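# Carry the tube rack through the doors to the desk

## Task

Take the tube rack from the counter, pass it through the self-closing doors and set it on the desk. It must finish upright with each tube fully seated in a hole, and both doors must be closed at the end. Neither the rack nor any tube may touch the floor. Any number of robots may help. At the end the robots must release the rack and back away, and none may have fallen over or be left leaning.

## Robot and tools

Robots: r1, r2 and r3 are identical Hello Robot Stretch 4 units. Each has an omni-wheel base, a lift that rides up a mast, a telescoping arm that reaches forward, a wrist with yaw, pitch and roll joints, and a two-finger gripper. Each carries four cameras: <name>_head_camera, <name>_head_left_camera, <name>_head_right_camera and <name>_wrist_camera. A robot stands about 1.6 m tall, and its base rim lies within 0.23 m of the base origin. Loose objects may occasionally get a brief nudge from outside.

Frames: every robot reports in its own frames. The base frame has its origin on the floor below the base centre, with x forward, y left and z up. The odometry frame is the base frame as it was when the scene began. hand_pose is a point between the open fingertips, expressed in the base frame; with all wrist joints at 0 its axes line up with the base axes, and the printed position may be somewhat off. Where the robots stand relative to one another can only be judged from images, lidar_m and wrist_depth_mm.

execute_actions(actions, cameras): actions is a list holding one action, or empty to just read state and images. An action is an object keyed by "r1", "r2", "r3"; each robot gets its own entry. Inside an entry: "base" holds exactly one relative move, measured from where the base last reported itself: translate_m (metres, -2 to 2, forward positive), strafe_m (metres, -2 to 2, left positive) or rotate_rad (radians, -3.2 to 3.2, counter-clockwise seen from above positive). "joints" holds absolute targets by name: lift_m 0 to 1.2 m; arm_m 0 to 0.55 m; wrist_yaw_rad -1.134 to 4.276 (0 ahead, positive left, 3.14 tucked back, above 3.4 the arm may obstruct); wrist_pitch_rad -1.117 to 4.259 (0 level, 1.57 pointing down); wrist_roll_rad -1.117 to 4.259 (0 puts both fingers level, positive turns clockwise viewed from behind); gripper_m -0.038 to 0.141 m fingertip gap (below 0 the tips squeeze each other). Done tolerances: ±0.004 for lift, arm and gripper, ±0.02 for yaw and roll, ±0.05 for pitch. "pace" is "slow", "default", "fast" or "max" (base up to 0.1/0.3/0.4/0.6 m/s and 1/2/3/4 rad/s; with lift above 0.2 this is capped further, down to 0.3 m/s and 1 rad/s at 1.2). "contact_limits": {"arm_m": 0 to 0.75}, default 0.5, sets how much force the arm may meet before it halts. {"end_of_arm": "enable_torque"} must stand alone in a robot's entry and revives wrist or gripper motors that switched off. All motions in one action start at once; none runs beyond 15 s. cameras lists which images to return (omitted, null or ["all"] gives every camera; [] gives none). A joint target outside its range is clipped and flagged; any other bad key or value rejects the whole call. A robot, base or joint left out of an action may keep pushing toward its earlier target. If a result reports a stop, later calls in that same reply do not run. To unfold the wrist at the start, send lift_m 0.4 with wrist_yaw_rad 0.

wait(seconds 0 to 10): commands nothing, then returns state and images. zoom_image(camera, region [x0,y0,x1,y1] in pixels, top-left origin, at most 504x504) enlarges part of a camera's latest full image. read_manual(section "licences") only returns licence text. finished_scene(scene) closes the current scene irreversibly, after the last command has been held, and reports success; the goal must already hold.

Result lines: base_status and joint_status say how each motion ended: "done" (for the base, the wheels turned the commanded amount, even if they slipped), "off_target" (rested short, maybe still pushing), "contact_stop_at_<key>" (blocked; that part goes slack, so a loaded lift may sink or wheels may roll), "limit_stop_at_<name>" (own_body: self-collision guard; tilt: lean over 6 degrees, lift, arm and wheels go slack), "time_out", "torque_fault" (a wrist or gripper motor overloaded and went limp until enable_torque). After these the old target is dropped. on_its_own describes things not commanded this call; its "held at" is a held target, not the position. lidar_m: 12 distances in metres, 30-degree sectors counter-clockwise from straight ahead (4th left, 7th behind, 10th right); "-" is nothing seen or closer than 0.25 m; it sees from about 0.15 m up, counts table tops, sees other robots, and can miss glass, thin legs and much behind. wrist_depth_mm: 7x7 grid of depths, 100 to 2000 mm, "-" unknown; the robots themselves appear. base_odometry counts wheel turns; heading is -3.142 to 3.142, positive left. If turned_by_wheels and turned_by_imu disagree by over about 0.1 rad, something was hit or slipped, and heading error is roughly their difference. base_tilt in degrees (forward, right positive) carries a fixed offset up to about 1.5. motor_effort is percent of maximum, positive toward higher joint values, with the action's peak in brackets; wheel motors positive turns the base right. A load in a level gripper pulls wrist_pitch_rad effort further from 0.

Gripping: command a gap smaller than the object; tighter squeezes harder and pulls it inward by up to a third of the shortfall. Neither the reading nor "done" proves a grasp; at commands of 0 or more a firm grip shows in gripper effort. Fingertips pressing down on a surface can jam; lift to free them. Tilting up (pitch below -0.2) while rolled (roll below -0.4 or above 4) invites self-collision stops.

Avoid: any robot pressing on another (a hard press ends the run; once bases touch, even millimetres more is hard; nothing reports contact). Robots do not wait for one another, and equal commands can differ by about 3 cm per metre, so shared loads can be wrenched and tip a robot. Driving or turning with over 1 kg held and arm_m above 0.2 risks tipping, worse at fast paces; steady pushing or pulling, high grips and high contact limits do too. Wrist overloads (about 2 kg in a level grip, or pressing the gripper into things) cause torque faults. Dropping, slamming, slipping and hard hits are penalised. The simulation keeps running between replies while robots hold their last command.

Each tool is called by a JSON object that holds its "method" and its "body".

## Session

{"method": "execute_actions", "body": {"actions": []}}

Scene clock: 0.00 s.
r1.base_odometry: x=+0.000 y=+0.000 heading=+0.000 (m, m, rad; r1's odometry frame)
r1.turned_by_wheels: +0.000 (rad since the last result)
r1.turned_by_imu: +0.000 (rad since the last result)
r1.base_tilt: forward=+0.3 right=-0.3 (deg)
r1.lidar_m: 1.72 1.24 2.79 2.09 1.90 1.67 1.17 1.11 1.14 1.27 1.21 1.27
r1.base_status: not commanded
r1.joint_positions: lift_m=+0.280 arm_m=-0.002 wrist_yaw_rad=+3.170 wrist_pitch_rad=+0.000 wrist_roll_rad=-0.002 gripper_m=+0.057
r1.joint_status: not commanded
r1.motor_effort: lift_m=+17 arm_m=+0 wrist_yaw_rad=+1 wrist_pitch_rad=-5 wrist_roll_rad=+1 gripper_m=-2 wheel_0=+0 wheel_1=+0 wheel_2=+0 (%)
r1.hand_pose: x=-0.1224 y=+0.0791 z=+0.4579 quat_wxyz=(-0.014, +0.000, -0.001, +1.000) (m; r1's base frame)
r1.wrist_depth_mm: - - 133 1397 1576 1863 1661 / - 107 133 1397 1661 1863 1576 / - 114 135 1430 1618 1863 1618 / 138 136 221 1430 1618 1863 1661 / 215 1118 1205 1397 1661 1808 1618 / 215 1098 194 1397 193 1464 1430 / 215 976 1060 - 1078 976 1060
r2.base_odometry: x=+0.000 y=+0.000 heading=+0.000 (m, m, rad; r2's odometry frame)
r2.turned_by_wheels: +0.000 (rad since the last result)
r2.turned_by_imu: +0.000 (rad since the last result)
r2.base_tilt: forward=+0.0 right=-0.2 (deg)
r2.lidar_m: 2.11 2.02 2.07 1.61 1.58 1.36 1.05 1.04 1.12 1.69 2.48 2.67
r2.base_status: not commanded
r2.joint_positions: lift_m=+0.196 arm_m=+0.003 wrist_yaw_rad=+3.077 wrist_pitch_rad=-0.002 wrist_roll_rad=-0.003 gripper_m=+0.057
r2.joint_status: not commanded
r2.motor_effort: lift_m=+19 arm_m=+0 wrist_yaw_rad=+0 wrist_pitch_rad=-5 wrist_roll_rad=-1 gripper_m=-1 wheel_0=+0 wheel_1=+0 wheel_2=+0 (%)
r2.hand_pose: x=-0.1088 y=+0.1058 z=+0.3751 quat_wxyz=(+0.032, +0.001, -0.001, +0.999) (m; r2's base frame)
r2.wrist_depth_mm: - 138 1182 1336 1537 1756 1983 / - 127 1182 1366 1499 1756 1921 / - 128 195 1336 1537 1808 1983 / 122 139 1182 1336 1576 1808 1983 / 991 1078 1160 1308 1537 1756 1983 / 960 1078 202 1281 203 1281 1255 / 878 831 878 - 878 809 891
r3.base_odometry: x=+0.000 y=+0.000 heading=+0.000 (m, m, rad; r3's odometry frame)
r3.turned_by_wheels: +0.000 (rad since the last result)
r3.turned_by_imu: +0.000 (rad since the last result)
r3.base_tilt: forward=-0.7 right=+0.0 (deg)
r3.lidar_m: 1.99 1.96 2.18 1.28 1.23 1.49 1.16 1.15 1.26 1.91 1.36 1.51
r3.base_status: not commanded
r3.joint_positions: lift_m=+0.213 arm_m=-0.002 wrist_yaw_rad=+3.175 wrist_pitch_rad=+0.015 wrist_roll_rad=+0.002 gripper_m=+0.057
r3.joint_status: not commanded
r3.motor_effort: lift_m=+20 arm_m=+0 wrist_yaw_rad=+0 wrist_pitch_rad=-6 wrist_roll_rad=-2 gripper_m=-3 wheel_0=+0 wheel_1=+0 wheel_2=+0 (%)
r3.hand_pose: x=-0.1222 y=+0.0778 z=+0.3868 quat_wxyz=(-0.017, -0.008, +0.001, +1.000) (m; r3's base frame)
r3.wrist_depth_mm: - 140 140 1397 1537 1661 1756 / - - 139 1366 1499 1661 1808 / - 107 139 1397 1464 1661 1808 / - 121 143 1366 1464 1618 1808 / 192 1160 1255 1366 1499 1618 1808 / 211 1182 206 1366 194 1464 1397 / 209 1008 960 111 991 891 991
pictures: r1_head_camera, r1_head_left_camera, r1_head_right_camera, r1_wrist_camera, r2_head_camera, r2_head_left_camera, r2_head_right_camera, r2_wrist_camera, r3_head_camera, r3_head_left_camera, r3_head_right_camera, r3_wrist_camera
Images, in order (width x height): r1_head_camera 420x560, r1_head_left_camera 420x672, r1_head_right_camera 420x672, r1_wrist_camera 616x392, r2_head_camera 420x560, r2_head_left_camera 420x672, r2_head_right_camera 420x672, r2_wrist_camera 616x392, r3_head_camera 420x560, r3_head_left_camera 420x672, r3_head_right_camera 420x672, r3_wrist_camera 616x392.

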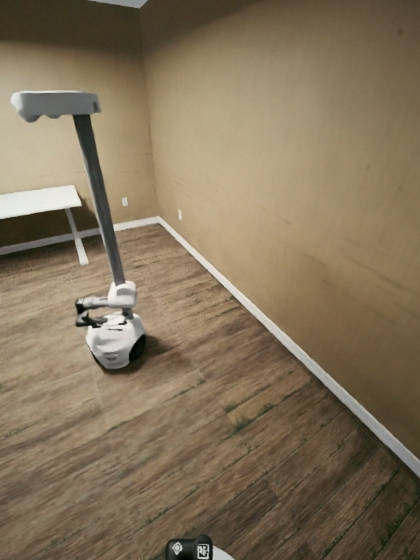

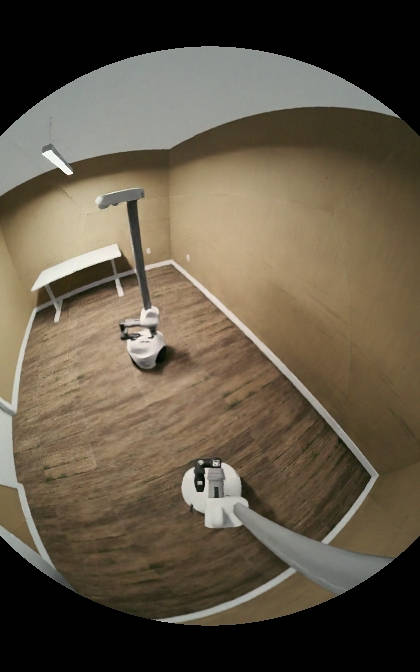

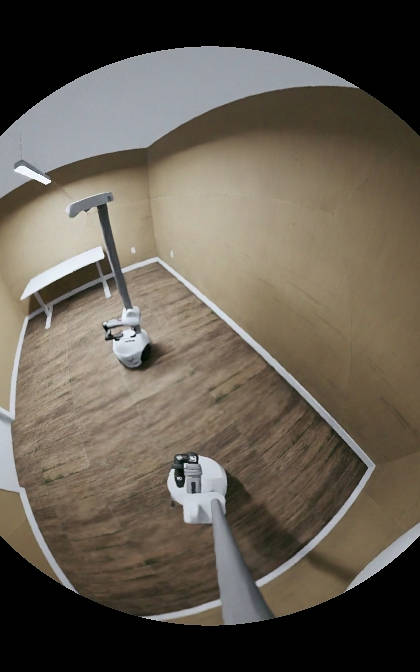

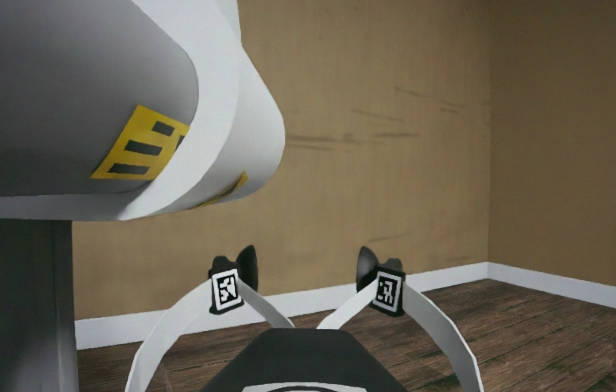

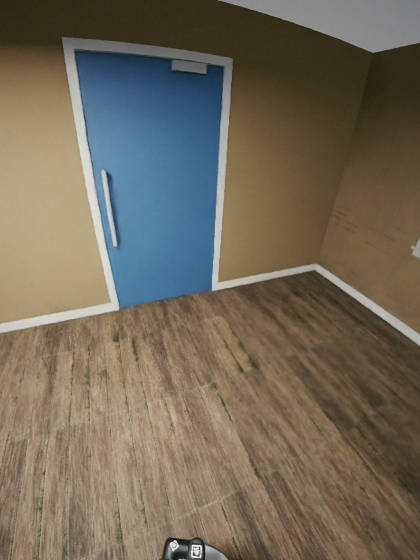

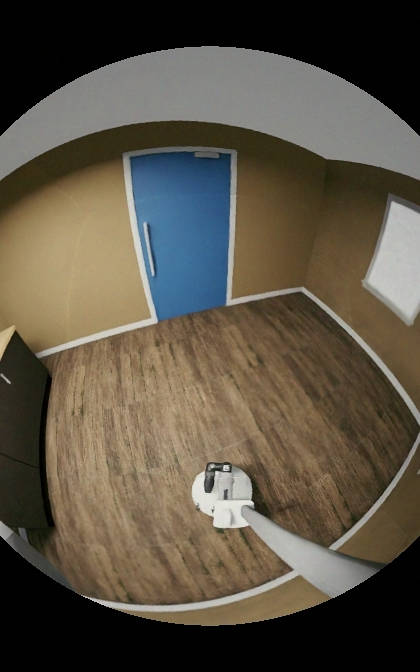

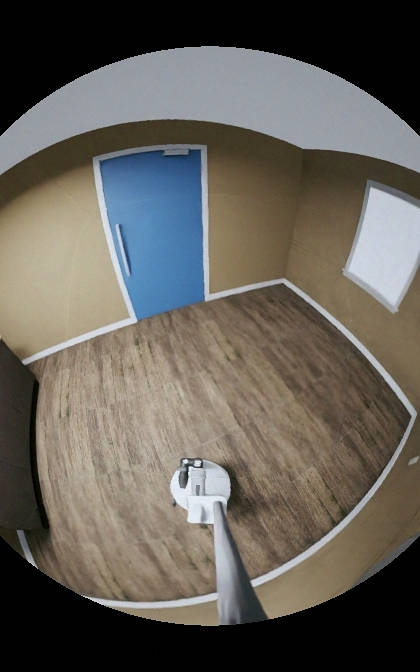

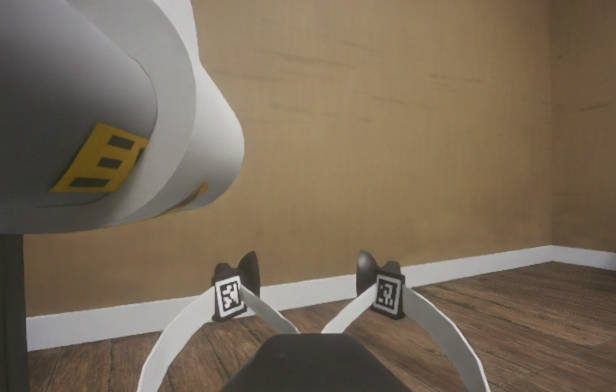

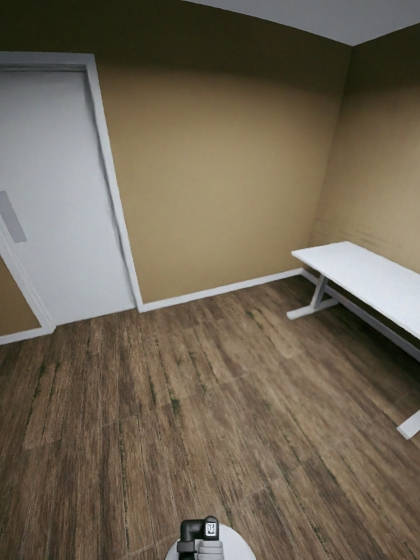

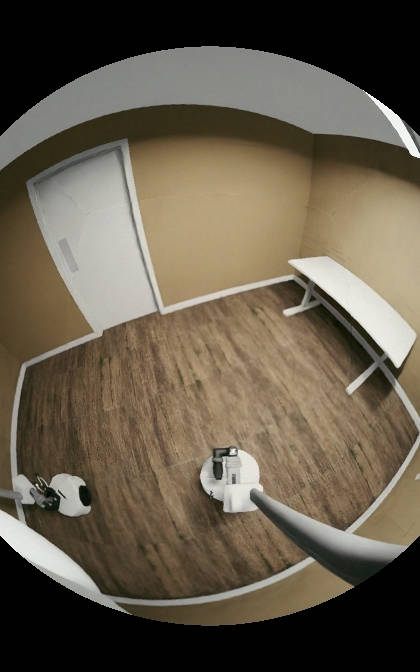

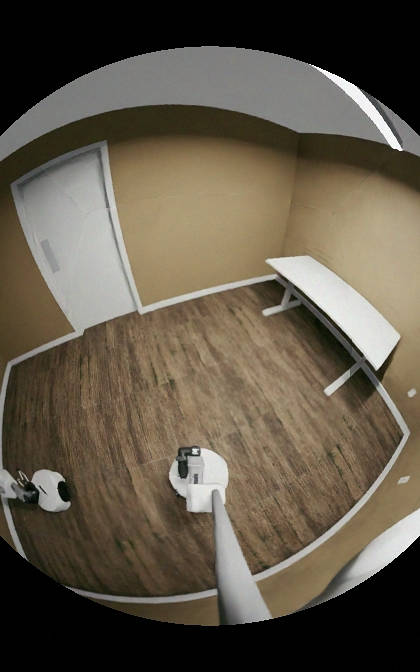

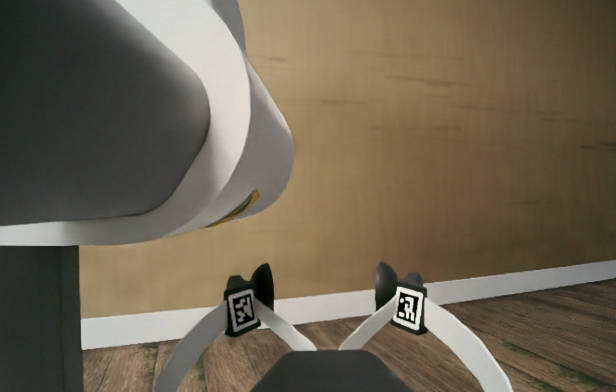

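{"method": "execute_actions", "body": {"actions": [{"r2": {"base": {"rotate_rad": 1.9}, "joints": {"lift_m": 0.9, "wrist_yaw_rad": 0}, "pace": "fast"}, "r3": {"base": {"rotate_rad": 0.35}, "pace": "fast"}, "r1": {"base": {"rotate_rad": 2.1}, "pace": "fast"}}], "cameras": ["r1_head_camera", "r2_head_camera", "r2_wrist_camera", "r3_head_camera"]}}

Scene clock: 21.43 s.
r1.base_odometry: x=+0.000 y=+0.000 heading=+2.099 (m, m, rad; r1's odometry frame)
r1.turned_by_wheels: +2.099 (rad since the last result)
r1.turned_by_imu: +2.109 (rad since the last result)
r1.base_tilt: forward=+0.2 right=-0.3 (deg)
r1.lidar_m: 1.89 1.67 1.17 1.11 1.13 1.30 1.22 1.27 1.68 1.23 2.79 2.08
r1.base_status: done
r1.joint_positions: lift_m=+0.280 arm_m=-0.002 wrist_yaw_rad=+3.170 wrist_pitch_rad=+0.000 wrist_roll_rad=-0.002 gripper_m=+0.057
r1.joint_status: not commanded
r1.motor_effort: lift_m=+18(18) arm_m=+0(0) wrist_yaw_rad=+1(2) wrist_pitch_rad=-5(9) wrist_roll_rad=+2(0) gripper_m=-4(2) wheel_0=-3(13) wheel_1=-3(10) wheel_2=-2(11) (%)
r1.hand_pose: x=-0.1224 y=+0.0791 z=+0.4579 quat_wxyz=(-0.014, +0.000, -0.001, +1.000) (m; r1's base frame)
r1.wrist_depth_mm: - - 134 1308 1281 1281 1308 / - 107 134 1336 1308 1308 1308 / - 114 135 1308 1308 1308 1336 / 138 136 222 1308 1308 1336 1336 / 214 1336 1308 1336 1308 1308 1308 / 215 1336 193 1336 193 1308 1336 / 214 976 1060 - 1078 960 1042
r2.base_odometry: x=+0.000 y=+0.000 heading=+1.900 (m, m, rad; r2's odometry frame)
r2.turned_by_wheels: +1.900 (rad since the last result)
r2.turned_by_imu: +1.890 (rad since the last result)
r2.base_tilt: forward=+0.0 right=-0.2 (deg)
r2.lidar_m: 1.57 1.62 1.12 1.04 1.07 1.40 2.50 2.57 2.24 2.02 2.11 1.72
r2.base_status: done
r2.joint_positions: lift_m=+0.900 arm_m=+0.003 wrist_yaw_rad=+0.000 wrist_pitch_rad=-0.002 wrist_roll_rad=-0.003 gripper_m=+0.057
r2.joint_status: all done
r2.motor_effort: lift_m=+21(22) arm_m=+0(0) wrist_yaw_rad=-3(9) wrist_pitch_rad=-4(5) wrist_roll_rad=-1(0) gripper_m=+0(4) wheel_0=-1(8) wheel_1=+0(8) wheel_2=+0(9) (%)
r2.hand_pose: x=+0.4620 y=-0.0873 z=+1.0785 quat_wxyz=(+1.000, -0.001, -0.001, +0.000) (m; r2's base frame)
r2.wrist_depth_mm: 1863 1921 1983 - - - - / 1756 1921 1983 - - - - / 1756 1983 1983 - - - - / 1708 1983 1983 - - - - / 1756 1983 1499 1397 1430 1464 1499 / 1756 1983 202 1397 203 1430 1499 / 1756 1983 1397 - 1430 1430 1464
r3.base_odometry: x=+0.000 y=+0.000 heading=+0.350 (m, m, rad; r3's odometry frame)
r3.turned_by_wheels: +0.350 (rad since the last result)
r3.turned_by_imu: +0.353 (rad since the last result)
r3.base_tilt: forward=-0.7 right=+0.0 (deg)
r3.lidar_m: 1.97 2.13 2.72 1.23 1.70 1.19 1.14 1.18 1.58 1.36 1.42 1.88
r3.base_status: done
r3.joint_positions: lift_m=+0.213 arm_m=-0.002 wrist_yaw_rad=+3.175 wrist_pitch_rad=+0.015 wrist_roll_rad=+0.002 gripper_m=+0.057
r3.joint_status: not commanded
r3.motor_effort: lift_m=+19(20) arm_m=+0(0) wrist_yaw_rad=+1(2) wrist_pitch_rad=-5(6) wrist_roll_rad=-3(4) gripper_m=-2(3) wheel_0=+0(6) wheel_1=+2(8) wheel_2=+2(7) (%)
r3.hand_pose: x=-0.1222 y=+0.0778 z=+0.3868 quat_wxyz=(-0.017, -0.008, +0.001, +1.000) (m; r3's base frame)
r3.wrist_depth_mm: - 140 140 1281 1281 1281 1255 / - - 138 1281 1281 1255 1255 / - 107 138 1281 1255 1281 1255 / - 121 143 1308 1255 1255 1281 / 192 1308 1308 1281 1281 1255 1255 / 211 1281 205 1281 193 1255 1229 / 209 1025 931 111 991 904 976
pictures: r1_head_camera, r2_head_camera, r2_wrist_camera, r3_head_camera
Images, in order (width x height): r1_head_camera 420x560, r2_head_camera 420x560, r2_wrist_camera 616x392, r3_head_camera 420x560.

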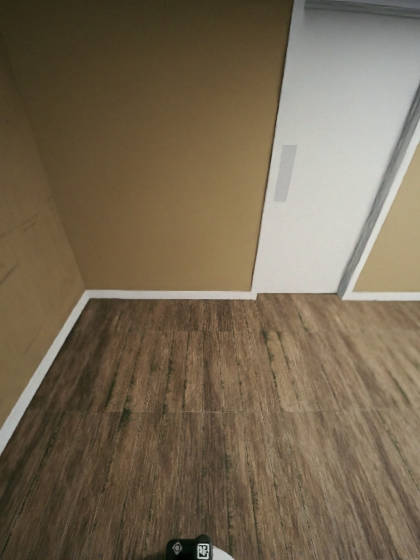

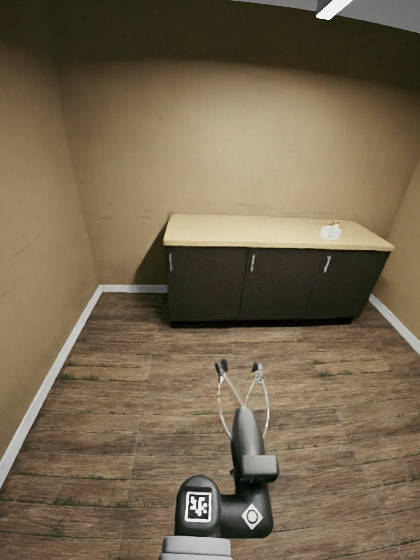

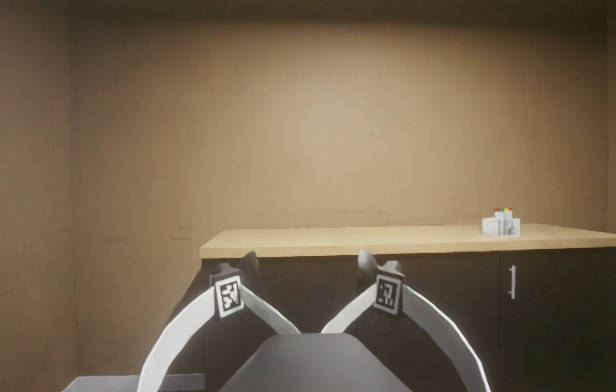

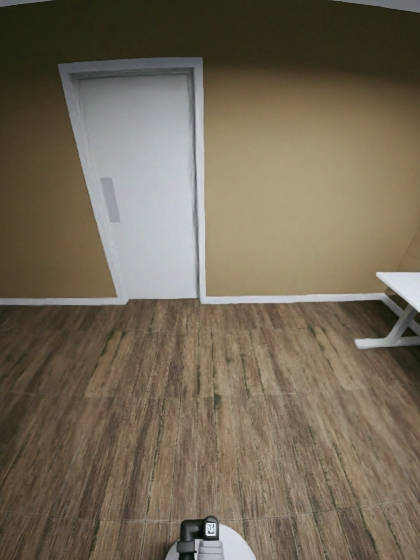

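{"method": "zoom_image", "body": {"camera": "r2_wrist_camera", "region": [450, 180, 550, 260]}}

{"method": "execute_actions", "body": {"actions": [{"r2": {"base": {"strafe_m": -0.97}, "pace": "fast"}, "r3": {"base": {"strafe_m": 0.57}, "pace": "fast"}}], "cameras": ["r2_head_camera", "r2_wrist_camera", "r3_head_camera"]}}

Region (450, 180, 550, 260) of r2_wrist_camera's 616x392 image, scaled by 5.040; it fills the top 403 rows of this view, and the rest is white.

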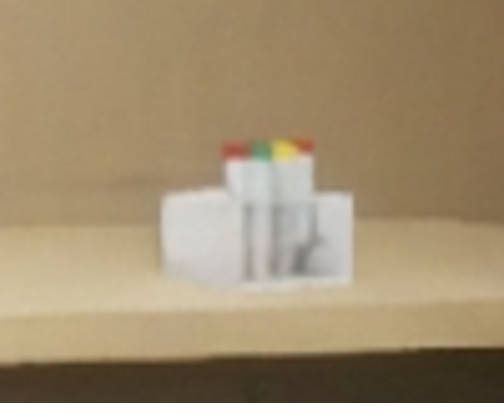

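Scene clock: 33.90 s.
r1.base_odometry: x=+0.000 y=+0.000 heading=+2.099 (m, m, rad; r1's odometry frame)
r1.turned_by_wheels: +0.000 (rad since the last result)
r1.turned_by_imu: -0.003 (rad since the last result)
r1.base_tilt: forward=+0.3 right=-0.4 (deg)
r1.lidar_m: 1.88 1.67 1.17 1.11 1.16 1.30 1.22 1.26 0.87 0.65 2.80 2.06
r1.base_status: not commanded
r1.joint_positions: lift_m=+0.280 arm_m=-0.002 wrist_yaw_rad=+3.170 wrist_pitch_rad=+0.000 wrist_roll_rad=-0.002 gripper_m=+0.057
r1.joint_status: not commanded
r1.motor_effort: lift_m=+17(17) arm_m=+0(0) wrist_yaw_rad=+1(1) wrist_pitch_rad=-7(6) wrist_roll_rad=+1(1) gripper_m=-3(4) wheel_0=-3(3) wheel_1=-3(3) wheel_2=-2(2) (%)
r1.hand_pose: x=-0.1224 y=+0.0791 z=+0.4579 quat_wxyz=(-0.014, +0.000, -0.001, +1.000) (m; r1's base frame)
r1.wrist_depth_mm: - - 133 1336 1281 1336 1281 / - 107 134 1281 1308 1308 1308 / - 114 135 1281 1308 1336 1336 / 138 136 222 1308 1308 1308 1308 / 215 1336 1308 1336 1308 1336 1336 / 215 1308 195 1308 193 1308 1336 / 214 976 1060 - 1078 960 1060
r2.base_odometry: x=+0.918 y=+0.313 heading=+1.900 (m, m, rad; r2's odometry frame)
r2.turned_by_wheels: +0.000 (rad since the last result)
r2.turned_by_imu: -0.001 (rad since the last result)
r2.base_tilt: forward=+0.0 right=-0.2 (deg)
r2.lidar_m: 1.67 1.72 2.13 2.01 2.05 2.61 2.44 1.71 1.21 1.05 1.12 1.47
r2.base_status: done
r2.joint_positions: lift_m=+0.900 arm_m=+0.003 wrist_yaw_rad=+0.000 wrist_pitch_rad=-0.002 wrist_roll_rad=-0.003 gripper_m=+0.057
r2.joint_status: not commanded
r2.motor_effort: lift_m=+21(21) arm_m=+0(1) wrist_yaw_rad=-1(3) wrist_pitch_rad=-4(4) wrist_roll_rad=-2(1) gripper_m=-3(3) wheel_0=-1(8) wheel_1=+2(12) wheel_2=-1(2) (%)
r2.hand_pose: x=+0.4620 y=-0.0874 z=+1.0785 quat_wxyz=(+1.000, -0.001, -0.001, +0.000) (m; r2's base frame)
r2.wrist_depth_mm: 1983 - - - - 1756 1281 / 1983 - - - - 1808 1255 / 1983 - - - - 1863 1281 / - - - - - 1756 1255 / 1397 1430 1430 1499 1921 1808 1255 / 1397 1430 202 1499 202 1708 1308 / 1430 1430 1464 - - 1618 1336
r3.base_odometry: x=-0.196 y=+0.535 heading=+0.350 (m, m, rad; r3's odometry frame)
r3.turned_by_wheels: +0.000 (rad since the last result)
r3.turned_by_imu: +0.003 (rad since the last result)
r3.base_tilt: forward=-0.7 right=+0.0 (deg)
r3.lidar_m: 1.97 2.03 0.79 0.67 1.75 1.24 1.15 1.21 1.59 1.94 2.00 2.05
r3.base_status: done
r3.joint_positions: lift_m=+0.213 arm_m=-0.002 wrist_yaw_rad=+3.175 wrist_pitch_rad=+0.015 wrist_roll_rad=+0.002 gripper_m=+0.057
r3.joint_status: not commanded
r3.motor_effort: lift_m=+20(20) arm_m=+1(0) wrist_yaw_rad=+3(2) wrist_pitch_rad=-5(7) wrist_roll_rad=-3(2) gripper_m=-4(2) wheel_0=+1(10) wheel_1=+1(13) wheel_2=+1(2) (%)
r3.hand_pose: x=-0.1222 y=+0.0778 z=+0.3868 quat_wxyz=(-0.017, -0.008, +0.001, +1.000) (m; r3's base frame)
r3.wrist_depth_mm: - 140 140 1308 1308 1281 1255 / - - 138 1281 1308 1308 1255 / - 107 138 1308 1281 1281 1281 / - 121 143 1308 1308 1281 1281 / 193 1336 1308 1281 1308 1281 1255 / 211 1308 205 1281 194 1281 1255 / 209 1025 946 111 991 904 976
pictures: r2_head_camera, r2_wrist_camera, r3_head_camera
Images, in order (width x height): r2_head_camera 420x560, r2_wrist_camera 616x392, r3_head_camera 420x560.

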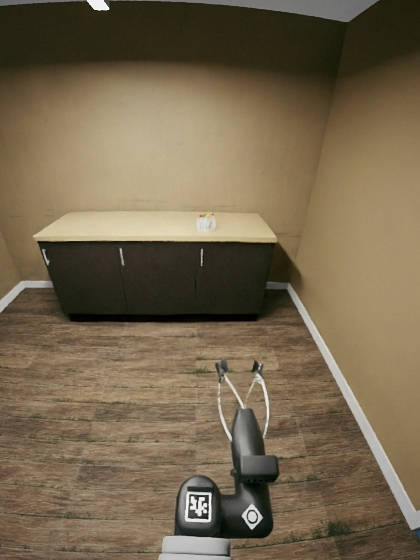

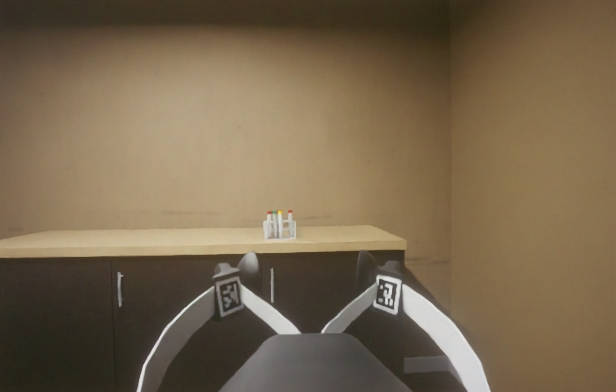

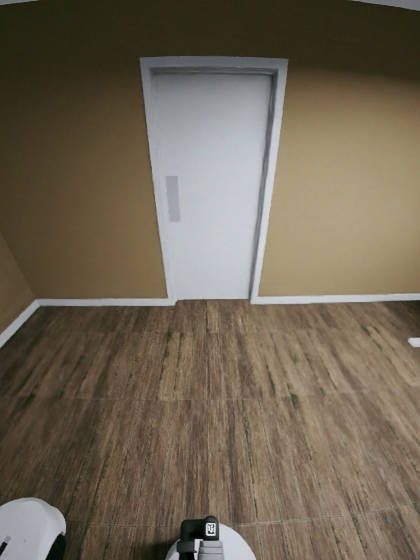

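{"method": "execute_actions", "body": {"actions": [{"r2": {"base": {"rotate_rad": 0.07}, "pace": "fast"}, "r3": {"base": {"translate_m": 1.72}, "pace": "max"}}], "cameras": ["r2_wrist_camera", "r3_head_camera", "r3_head_left_camera"]}}

Scene clock: 43.83 s.
r1.base_odometry: x=+0.000 y=+0.000 heading=+2.099 (m, m, rad; r1's odometry frame)
r1.turned_by_wheels: +0.000 (rad since the last result)
r1.turned_by_imu: -0.003 (rad since the last result)
r1.base_tilt: forward=+0.3 right=-0.3 (deg)
r1.lidar_m: 1.89 1.65 1.16 1.10 1.15 1.31 1.22 1.27 1.68 2.81 2.79 1.69
r1.base_status: not commanded
r1.joint_positions: lift_m=+0.280 arm_m=-0.002 wrist_yaw_rad=+3.170 wrist_pitch_rad=+0.000 wrist_roll_rad=-0.002 gripper_m=+0.057
r1.joint_status: not commanded
r1.motor_effort: lift_m=+18(18) arm_m=+0(0) wrist_yaw_rad=+1(1) wrist_pitch_rad=-6(6) wrist_roll_rad=-2(2) gripper_m=-3(4) wheel_0=-3(3) wheel_1=-3(3) wheel_2=-2(2) (%)
r1.hand_pose: x=-0.1224 y=+0.0791 z=+0.4579 quat_wxyz=(-0.014, +0.000, -0.001, +1.000) (m; r1's base frame)
r1.wrist_depth_mm: - - 133 1308 1281 1308 1281 / - 107 134 1308 1308 1308 1281 / - 114 135 1308 1308 1308 1336 / 138 136 222 1336 1308 1308 1336 / 214 1308 1308 1336 1308 1308 1336 / 215 1308 194 1336 193 1308 1308 / 214 960 1060 - 1078 960 1042
r2.base_odometry: x=+0.918 y=+0.313 heading=+1.970 (m, m, rad; r2's odometry frame)
r2.turned_by_wheels: +0.070 (rad since the last result)
r2.turned_by_imu: +0.071 (rad since the last result)
r2.base_tilt: forward=+0.1 right=-0.2 (deg)
r2.lidar_m: 1.66 1.74 2.10 2.01 2.10 2.54 2.42 1.62 1.16 1.05 1.16 1.59
r2.base_status: done
r2.joint_positions: lift_m=+0.900 arm_m=+0.003 wrist_yaw_rad=+0.000 wrist_pitch_rad=-0.002 wrist_roll_rad=-0.003 gripper_m=+0.057
r2.joint_status: not commanded
r2.motor_effort: lift_m=+21(21) arm_m=+0(1) wrist_yaw_rad=-2(1) wrist_pitch_rad=-5(5) wrist_roll_rad=+0(2) gripper_m=-3(0) wheel_0=-1(5) wheel_1=+1(5) wheel_2=-3(4) (%)
r2.hand_pose: x=+0.4620 y=-0.0874 z=+1.0785 quat_wxyz=(+1.000, -0.001, -0.001, +0.000) (m; r2's base frame)
r2.wrist_depth_mm: - - - - - - 1430 / - - - - - - 1397 / - - - - - - 1397 / - - - - - - 1430 / 1430 1430 1464 1464 1464 - 1430 / 1464 1464 201 1499 202 1983 1430 / 1499 1464 1464 - 1499 1808 1464
r3.base_odometry: x=+1.420 y=+1.126 heading=+0.350 (m, m, rad; r3's odometry frame)
r3.turned_by_wheels: +0.000 (rad since the last result)
r3.turned_by_imu: +0.005 (rad since the last result)
r3.base_tilt: forward=-0.7 right=+0.1 (deg)
r3.lidar_m: 0.29 0.31 0.45 0.85 2.13 1.69 2.90 3.00 2.00 1.06 0.48 0.31
r3.base_status: done
r3.joint_positions: lift_m=+0.213 arm_m=-0.002 wrist_yaw_rad=+3.175 wrist_pitch_rad=+0.015 wrist_roll_rad=+0.002 gripper_m=+0.057
r3.joint_status: not commanded
r3.motor_effort: lift_m=+20(20) arm_m=+0(0) wrist_yaw_rad=+0(0) wrist_pitch_rad=-4(6) wrist_roll_rad=-1(0) gripper_m=-4(4) wheel_0=-1(7) wheel_1=+1(8) wheel_2=+0(14) (%)
r3.hand_pose: x=-0.1222 y=+0.0778 z=+0.3868 quat_wxyz=(-0.017, -0.008, +0.001, +1.000) (m; r3's base frame)
r3.wrist_depth_mm: - 140 140 - - - - / - - 138 - - - - / - 107 138 - - - - / - 121 143 - - - - / 192 - - - - 1863 - / 211 1576 206 1537 194 1464 1430 / 208 1008 960 111 991 904 991
pictures: r2_wrist_camera, r3_head_camera, r3_head_left_camera
Images, in order (width x height): r2_wrist_camera 616x392, r3_head_camera 420x560, r3_head_left_camera 420x672.

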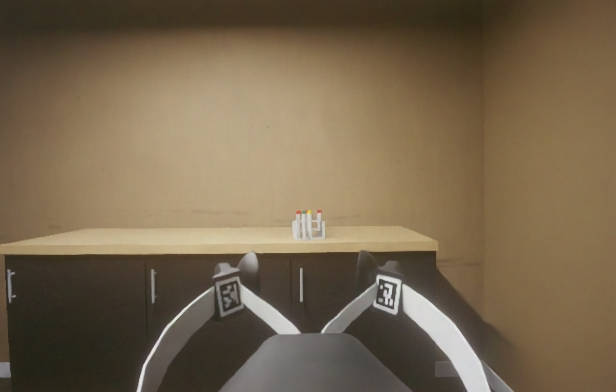

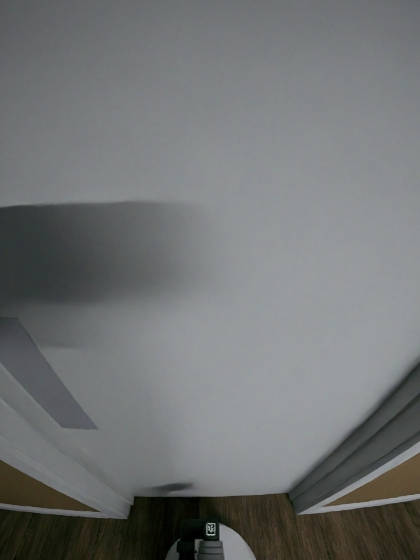

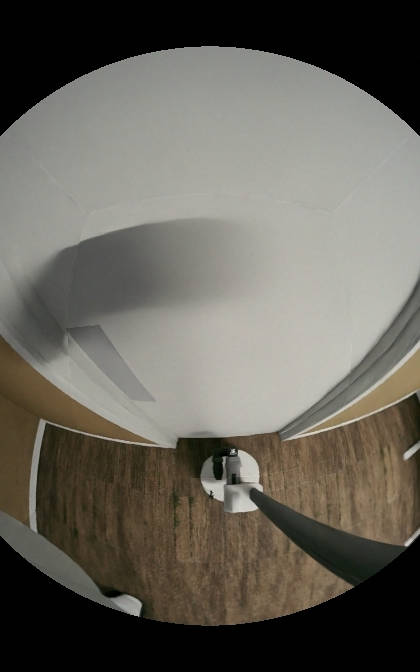

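{"method": "execute_actions", "body": {"actions": [{"r2": {"base": {"translate_m": 1.05}, "joints": {"gripper_m": 0.14}, "pace": "default"}, "r3": {"base": {"translate_m": 0.4}, "pace": "slow"}, "r1": {"base": {"strafe_m": -0.87}, "pace": "default"}}], "cameras": ["r1_head_camera", "r2_wrist_camera", "r2_head_camera", "r3_head_camera", "r3_head_left_camera"]}}

Scene clock: 53.43 s.
r1.base_odometry: x=+0.751 y=+0.439 heading=+2.099 (m, m, rad; r1's odometry frame)
r1.turned_by_wheels: +0.000 (rad since the last result)
r1.turned_by_imu: -0.003 (rad since the last result)
r1.base_tilt: forward=+0.3 right=-0.2 (deg)
r1.lidar_m: 1.85 1.98 2.07 1.98 1.79 1.26 1.19 1.23 1.68 1.95 2.02 2.02
r1.base_status: done
r1.joint_positions: lift_m=+0.280 arm_m=-0.002 wrist_yaw_rad=+3.170 wrist_pitch_rad=+0.000 wrist_roll_rad=-0.002 gripper_m=+0.057
r1.joint_status: not commanded
r1.motor_effort: lift_m=+18(17) arm_m=+0(0) wrist_yaw_rad=+0(0) wrist_pitch_rad=-6(5) wrist_roll_rad=-1(1) gripper_m=+0(3) wheel_0=+0(4) wheel_1=+0(7) wheel_2=+0(5) (%)
r1.hand_pose: x=-0.1224 y=+0.0791 z=+0.4579 quat_wxyz=(-0.014, +0.000, -0.001, +1.000) (m; r1's base frame)
r1.wrist_depth_mm: - - 133 1281 1281 1281 1255 / - 107 134 1255 1308 1281 1281 / - 114 135 1308 1255 1281 1281 / 138 137 222 1308 1308 1281 1281 / 214 1308 1281 1308 1308 1308 1308 / 214 1281 195 1308 193 1308 1281 / 213 960 1060 - 1078 976 1060
r2.base_odometry: x=+0.510 y=+1.281 heading=+1.970 (m, m, rad; r2's odometry frame)
r2.turned_by_wheels: +0.000 (rad since the last result)
r2.turned_by_imu: +0.001 (rad since the last result)
r2.base_tilt: forward=+0.0 right=-0.2 (deg)
r2.lidar_m: 0.60 0.64 0.88 2.02 2.10 2.84 3.58 1.60 1.14 1.10 1.16 0.63
r2.base_status: done
r2.joint_positions: lift_m=+0.900 arm_m=+0.003 wrist_yaw_rad=+0.000 wrist_pitch_rad=-0.002 wrist_roll_rad=-0.003 gripper_m=+0.140
r2.joint_status: all done
r2.motor_effort: lift_m=+21(21) arm_m=+0(1) wrist_yaw_rad=-1(1) wrist_pitch_rad=-5(5) wrist_roll_rad=+0(1) gripper_m=-2(1) wheel_0=+1(5) wheel_1=+0(5) wheel_2=+1(10) (%)
r2.hand_pose: x=+0.4620 y=-0.0874 z=+1.0785 quat_wxyz=(+1.000, -0.001, -0.001, +0.000) (m; r2's base frame)
r2.wrist_depth_mm: 1025 1008 1008 1025 1042 1042 1042 / 1025 1042 1025 1025 1025 1042 1060 / 1025 1042 1042 1042 1042 1042 1042 / 1025 1042 1042 1042 1042 1042 1042 / 1025 1060 1025 1042 1042 1025 1042 / 668 564 564 496 559 549 640 / 449 449 452 - 445 418 436
r3.base_odometry: x=+1.795 y=+1.263 heading=+0.350 (m, m, rad; r3's odometry frame)
r3.turned_by_wheels: -0.001 (rad since the last result)
r3.turned_by_imu: +0.005 (rad since the last result)
r3.base_tilt: forward=-0.7 right=+0.0 (deg)
r3.lidar_m: 0.25 0.35 1.09 0.42 0.41 2.86 1.87 2.79 0.46 0.25 0.25 -
r3.base_status: done
r3.joint_positions: lift_m=+0.213 arm_m=-0.002 wrist_yaw_rad=+3.175 wrist_pitch_rad=+0.015 wrist_roll_rad=+0.002 gripper_m=+0.057
r3.joint_status: not commanded
r3.motor_effort: lift_m=+20(20) arm_m=+0(0) wrist_yaw_rad=+2(2) wrist_pitch_rad=-5(5) wrist_roll_rad=-1(3) gripper_m=-2(2) wheel_0=+10(26) wheel_1=-1(14) wheel_2=-21(23) (%)
r3.hand_pose: x=-0.1222 y=+0.0778 z=+0.3868 quat_wxyz=(-0.017, -0.008, +0.001, +1.000) (m; r3's base frame)
r3.wrist_depth_mm: - 141 140 - - - - / - - 139 - - - - / - 107 138 - - - - / - 121 143 - - - - / 192 - - - - - - / 211 1576 205 1499 194 1464 1430 / 209 1025 960 111 991 904 991
pictures: r1_head_camera, r2_head_camera, r2_wrist_camera, r3_head_camera, r3_head_left_camera
Images, in order (width x height): r1_head_camera 420x560, r2_head_camera 420x560, r2_wrist_camera 616x392, r3_head_camera 420x560, r3_head_left_camera 420x672.

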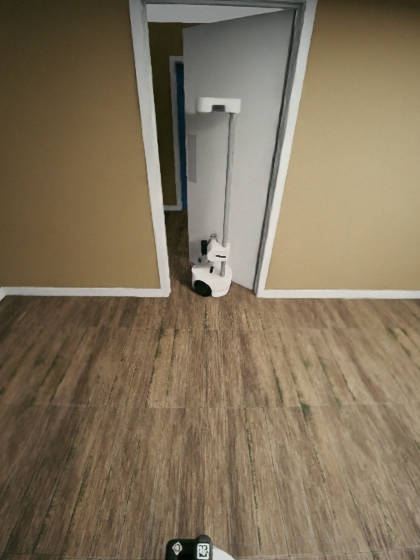

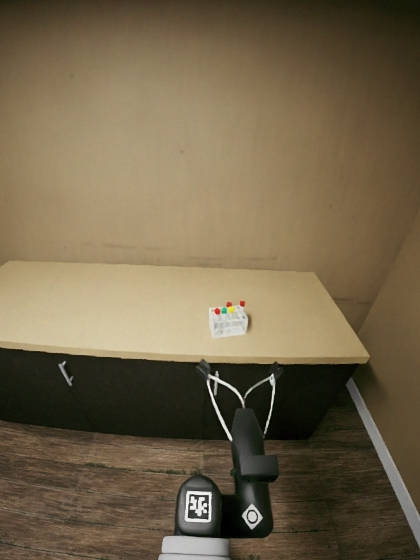

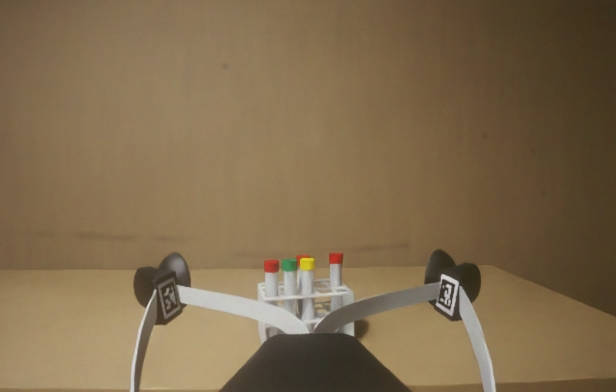

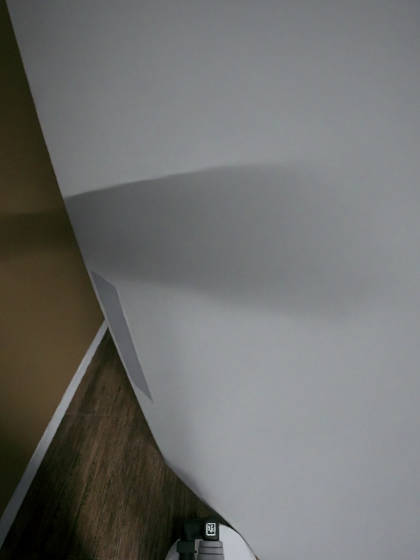

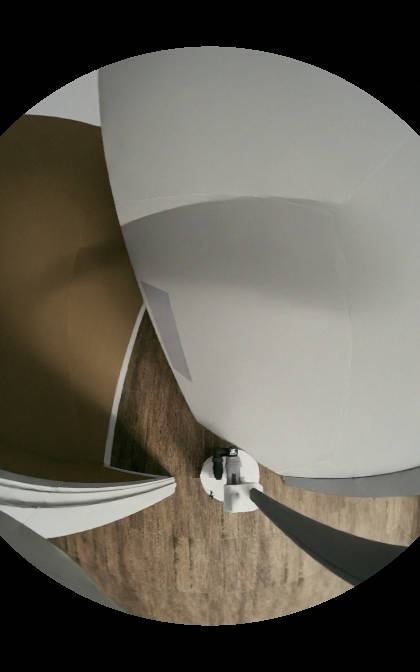

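{"method": "zoom_image", "body": {"camera": "r2_head_camera", "region": [180, 280, 290, 390]}}

{"method": "zoom_image", "body": {"camera": "r2_wrist_camera", "region": [230, 230, 390, 350]}}

Region (180, 280, 290, 390) of r2_head_camera's 420x560 image, scaled by 4.582, with more detail than that image has.

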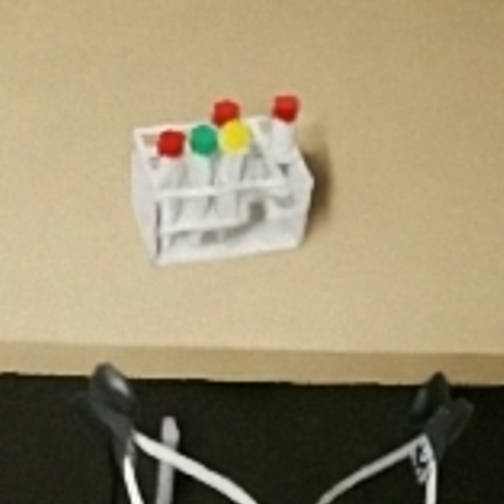

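Region (230, 230, 390, 350) of r2_wrist_camera's 616x392 image, scaled by 3.150; it fills the top 378 rows of this view, and the rest is white.

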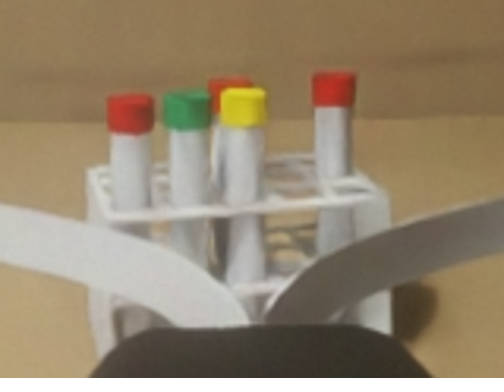

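{"method": "execute_actions", "body": {"actions": [{"r2": {"base": {"rotate_rad": 0.22}, "joints": {"lift_m": 0.83, "wrist_pitch_rad": 0.12}}, "r3": {"base": {"translate_m": 0.7}, "pace": "default"}, "r1": {"base": {"translate_m": 0.9}, "pace": "fast"}}], "cameras": ["r1_head_camera", "r2_wrist_camera", "r3_head_camera", "r3_head_right_camera"]}}

Scene clock: 109.77 s.
r1.base_odometry: x=+0.297 y=+1.216 heading=+2.100 (m, m, rad; r1's odometry frame)
r1.turned_by_wheels: +0.000 (rad since the last result)
r1.turned_by_imu: -0.006 (rad since the last result)
r1.base_tilt: forward=+0.2 right=-0.3 (deg)
r1.lidar_m: 1.36 1.09 1.42 2.02 2.09 2.21 2.08 2.16 2.02 1.92 1.54 1.12
r1.base_status: done
r1.joint_positions: lift_m=+0.280 arm_m=-0.002 wrist_yaw_rad=+3.170 wrist_pitch_rad=+0.000 wrist_roll_rad=-0.002 gripper_m=+0.057
r1.joint_status: not commanded
r1.motor_effort: lift_m=+18(17) arm_m=+0(0) wrist_yaw_rad=+1(2) wrist_pitch_rad=-6(4) wrist_roll_rad=-1(0) gripper_m=-2(3) wheel_0=+3(7) wheel_1=+1(6) wheel_2=+0(17) (%)
r1.hand_pose: x=-0.1224 y=+0.0791 z=+0.4579 quat_wxyz=(-0.014, +0.000, -0.001, +1.000) (m; r1's base frame)
r1.wrist_depth_mm: - - 134 - - - - / - 107 133 - - - - / - 114 135 - - - - / 138 137 222 - - - - / 215 - - - - - - / 214 1430 194 1499 193 1464 1464 / 214 960 1060 - 1078 960 1042
r2.base_odometry: x=+0.510 y=+1.281 heading=+2.190 (m, m, rad; r2's odometry frame)
r2.turned_by_wheels: +0.220 (rad since the last result)
r2.turned_by_imu: +0.220 (rad since the last result)
r2.base_tilt: forward=+0.0 right=-0.2 (deg)
r2.lidar_m: 0.60 0.69 1.15 2.02 2.28 3.49 2.45 1.34 1.10 1.10 0.75 0.61
r2.base_status: done
r2.joint_positions: lift_m=+0.830 arm_m=+0.003 wrist_yaw_rad=+0.000 wrist_pitch_rad=+0.122 wrist_roll_rad=-0.003 gripper_m=+0.140
r2.joint_status: all done
r2.motor_effort: lift_m=+16(23) arm_m=+0(0) wrist_yaw_rad=-2(2) wrist_pitch_rad=-5(5) wrist_roll_rad=-2(2) gripper_m=+2(1) wheel_0=-3(4) wheel_1=-1(6) wheel_2=+0(6) (%)
r2.hand_pose: x=+0.4598 y=-0.0874 z=+0.9733 quat_wxyz=(+0.998, -0.001, +0.061, +0.000) (m; r2's base frame)
r2.wrist_depth_mm: 1160 1098 1025 976 931 891 866 / 1205 1138 1098 1008 960 904 878 / 1229 1160 1078 1042 976 931 891 / 1025 1025 991 1008 459 798 904 / 484 484 492 480 455 469 469 / 517 477 415 397 382 359 351 / 521 492 469 - 407 392 377
r3.base_odometry: x=+2.452 y=+1.503 heading=+0.350 (m, m, rad; r3's odometry frame)
r3.turned_by_wheels: +0.000 (rad since the last result)
r3.turned_by_imu: +0.001 (rad since the last result)
r3.base_tilt: forward=-0.7 right=+0.0 (deg)
r3.lidar_m: 1.55 1.54 1.08 1.03 1.07 0.83 1.69 0.43 0.25 - 1.05 1.44
r3.base_status: done
r3.joint_positions: lift_m=+0.213 arm_m=-0.002 wrist_yaw_rad=+3.175 wrist_pitch_rad=+0.015 wrist_roll_rad=+0.002 gripper_m=+0.057
r3.joint_status: not commanded
r3.motor_effort: lift_m=+19(20) arm_m=+1(0) wrist_yaw_rad=+2(1) wrist_pitch_rad=-4(6) wrist_roll_rad=-3(2) gripper_m=-5(3) wheel_0=+4(18) wheel_1=-3(5) wheel_2=-1(33) (%)
r3.hand_pose: x=-0.1222 y=+0.0778 z=+0.3868 quat_wxyz=(-0.017, -0.008, +0.001, +1.000) (m; r3's base frame)
r3.wrist_depth_mm: - 140 139 - - 842 831 / - - 138 - - 831 842 / - 107 138 - - 854 842 / - 121 143 - - 854 842 / 193 732 - - - 866 831 / 211 931 206 1537 193 831 831 / 208 788 946 111 991 831 820
pictures: r1_head_camera, r2_wrist_camera, r3_head_camera, r3_head_right_camera
Images, in order (width x height): r1_head_camera 420x560, r2_wrist_camera 616x392, r3_head_camera 420x560, r3_head_right_camera 420x672.

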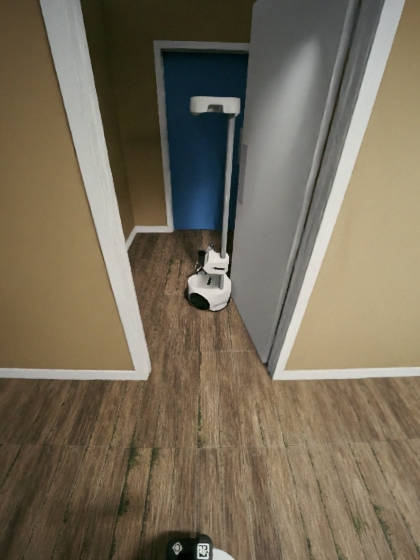

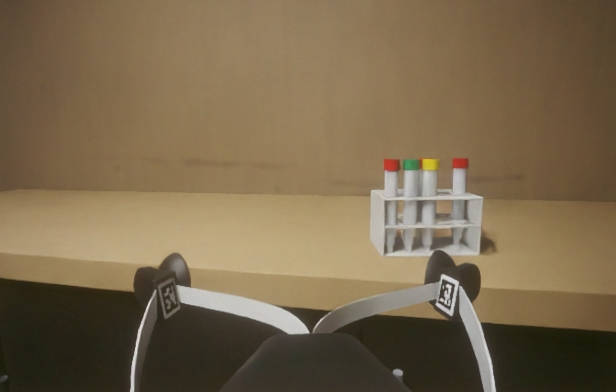

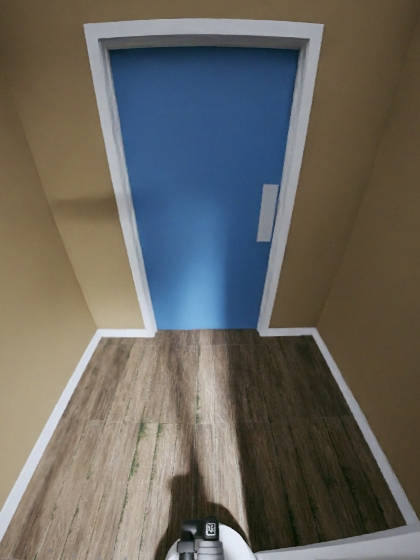

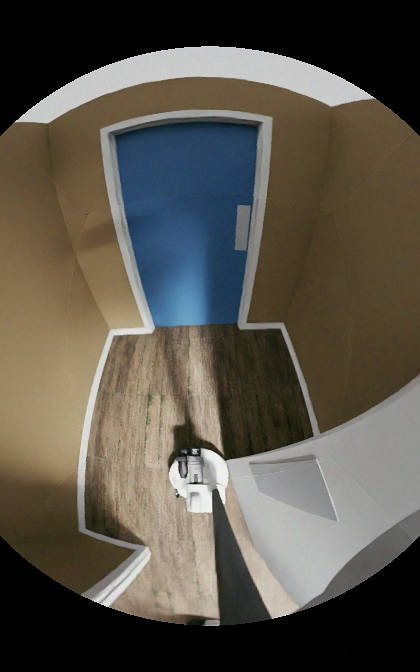

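{"method": "execute_actions", "body": {"actions": [{"r2": {"base": {"strafe_m": -0.162}, "joints": {"gripper_m": 0.141}}, "r3": {"base": {"strafe_m": -0.5}, "pace": "slow"}, "r1": {"base": {"translate_m": 0.6}, "pace": "default"}}], "cameras": ["r1_head_camera", "r2_wrist_camera", "r2_head_camera", "r3_head_right_camera"]}}

Scene clock: 127.80 s.
r1.base_odometry: x=-0.006 y=+1.734 heading=+2.100 (m, m, rad; r1's odometry frame)
r1.turned_by_wheels: +0.000 (rad since the last result)
r1.turned_by_imu: -0.005 (rad since the last result)
r1.base_tilt: forward=+0.3 right=-0.4 (deg)
r1.lidar_m: 1.10 0.61 0.59 1.48 2.10 2.80 2.68 2.76 2.00 1.90 0.64 0.64
r1.base_status: done
r1.joint_positions: lift_m=+0.280 arm_m=-0.002 wrist_yaw_rad=+3.170 wrist_pitch_rad=+0.000 wrist_roll_rad=-0.002 gripper_m=+0.057
r1.joint_status: not commanded
r1.motor_effort: lift_m=+18(18) arm_m=+0(0) wrist_yaw_rad=+1(0) wrist_pitch_rad=-7(6) wrist_roll_rad=-2(3) gripper_m=-2(3) wheel_0=+3(7) wheel_1=+2(5) wheel_2=-2(9) (%)
r1.hand_pose: x=-0.1224 y=+0.0791 z=+0.4579 quat_wxyz=(-0.014, +0.000, -0.001, +1.000) (m; r1's base frame)
r1.wrist_depth_mm: - - 133 - - - - / - 107 134 - - - - / - 114 135 - - - - / 138 137 222 - - - - / 215 - - - - - - / 214 1430 194 1499 193 1499 1430 / 214 960 1078 - 1078 976 1042
r2.base_odometry: x=+0.642 y=+1.375 heading=+2.189 (m, m, rad; r2's odometry frame)
r2.turned_by_wheels: +0.000 (rad since the last result)
r2.turned_by_imu: +0.001 (rad since the last result)
r2.base_tilt: forward=+0.1 right=-0.2 (deg)
r2.lidar_m: 0.58 0.67 1.07 2.17 2.47 3.52 2.16 1.13 0.96 0.93 0.71 0.58
r2.base_status: done
r2.joint_positions: lift_m=+0.830 arm_m=+0.003 wrist_yaw_rad=+0.000 wrist_pitch_rad=+0.122 wrist_roll_rad=-0.003 gripper_m=+0.141
r2.joint_status: all done
r2.motor_effort: lift_m=+16(17) arm_m=+0(1) wrist_yaw_rad=-1(1) wrist_pitch_rad=-5(4) wrist_roll_rad=-1(2) gripper_m=-3(1) wheel_0=+0(7) wheel_1=-1(7) wheel_2=+0(1) (%)
r2.hand_pose: x=+0.4598 y=-0.0874 z=+0.9733 quat_wxyz=(+0.998, -0.001, +0.061, +0.000) (m; r2's base frame)
r2.wrist_depth_mm: 1118 1060 991 960 917 866 831 / 1160 1098 1025 960 904 878 842 / 1205 1118 1042 976 946 904 866 / 1042 1025 1008 484 946 891 866 / 492 488 484 462 477 469 466 / 469 418 384 366 347 329 325 / 480 452 427 - 375 357 345
r3.base_odometry: x=+2.531 y=+1.296 heading=+0.334 (m, m, rad; r3's odometry frame)
r3.turned_by_wheels: -0.016 (rad since the last result)
r3.turned_by_imu: -0.013 (rad since the last result)
r3.base_tilt: forward=-0.8 right=+0.0 (deg)
r3.lidar_m: 1.50 1.60 1.32 1.25 1.09 0.96 1.12 0.29 0.25 - 0.88 1.13
r3.base_status: strafe_m contact_stop (by the wheels' count: -0.221 of -0.500)
r3.joint_positions: lift_m=+0.213 arm_m=-0.002 wrist_yaw_rad=+3.175 wrist_pitch_rad=+0.015 wrist_roll_rad=+0.002 gripper_m=+0.057
r3.joint_status: not commanded
r3.on_its_own: the wheels are slack since a contact_stop
r3.motor_effort: lift_m=+20(20) arm_m=+0(0) wrist_yaw_rad=+2(0) wrist_pitch_rad=-6(7) wrist_roll_rad=-3(3) gripper_m=-2(3) wheel_0=+0(24) wheel_1=+0(38) wheel_2=+0(4) (%)
r3.hand_pose: x=-0.1222 y=+0.0778 z=+0.3868 quat_wxyz=(-0.017, -0.008, +0.001, +1.000) (m; r3's base frame)
r3.wrist_depth_mm: - 140 139 - - - 842 / - - 138 - - - 866 / - 107 138 - - - 891 / - 121 143 - - - 854 / 192 466 - - - - 866 / 211 525 206 1255 194 1464 866 / 209 492 891 111 991 891 866
pictures: r1_head_camera, r2_head_camera, r2_wrist_camera, r3_head_right_camera
Images, in order (width x height): r1_head_camera 420x560, r2_head_camera 420x560, r2_wrist_camera 616x392, r3_head_right_camera 420x672.

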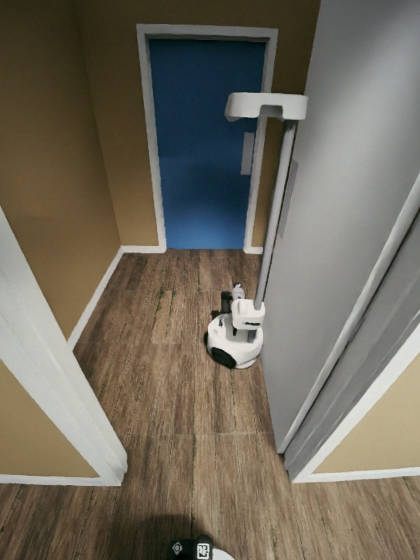

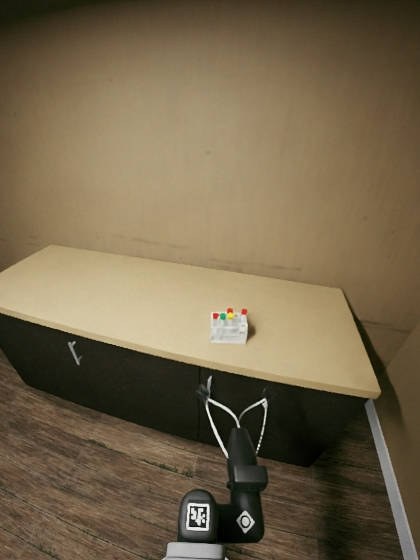

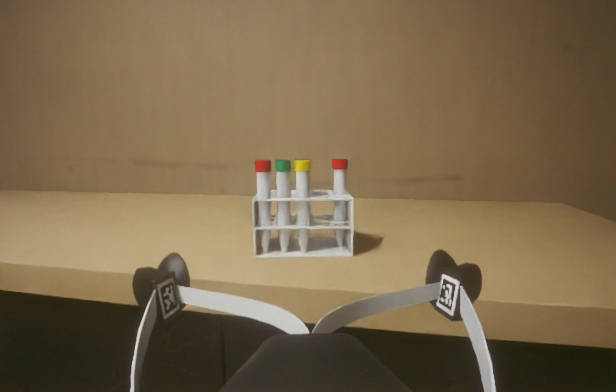

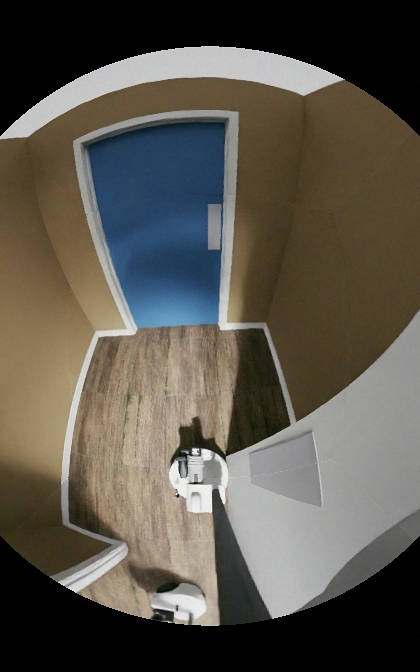

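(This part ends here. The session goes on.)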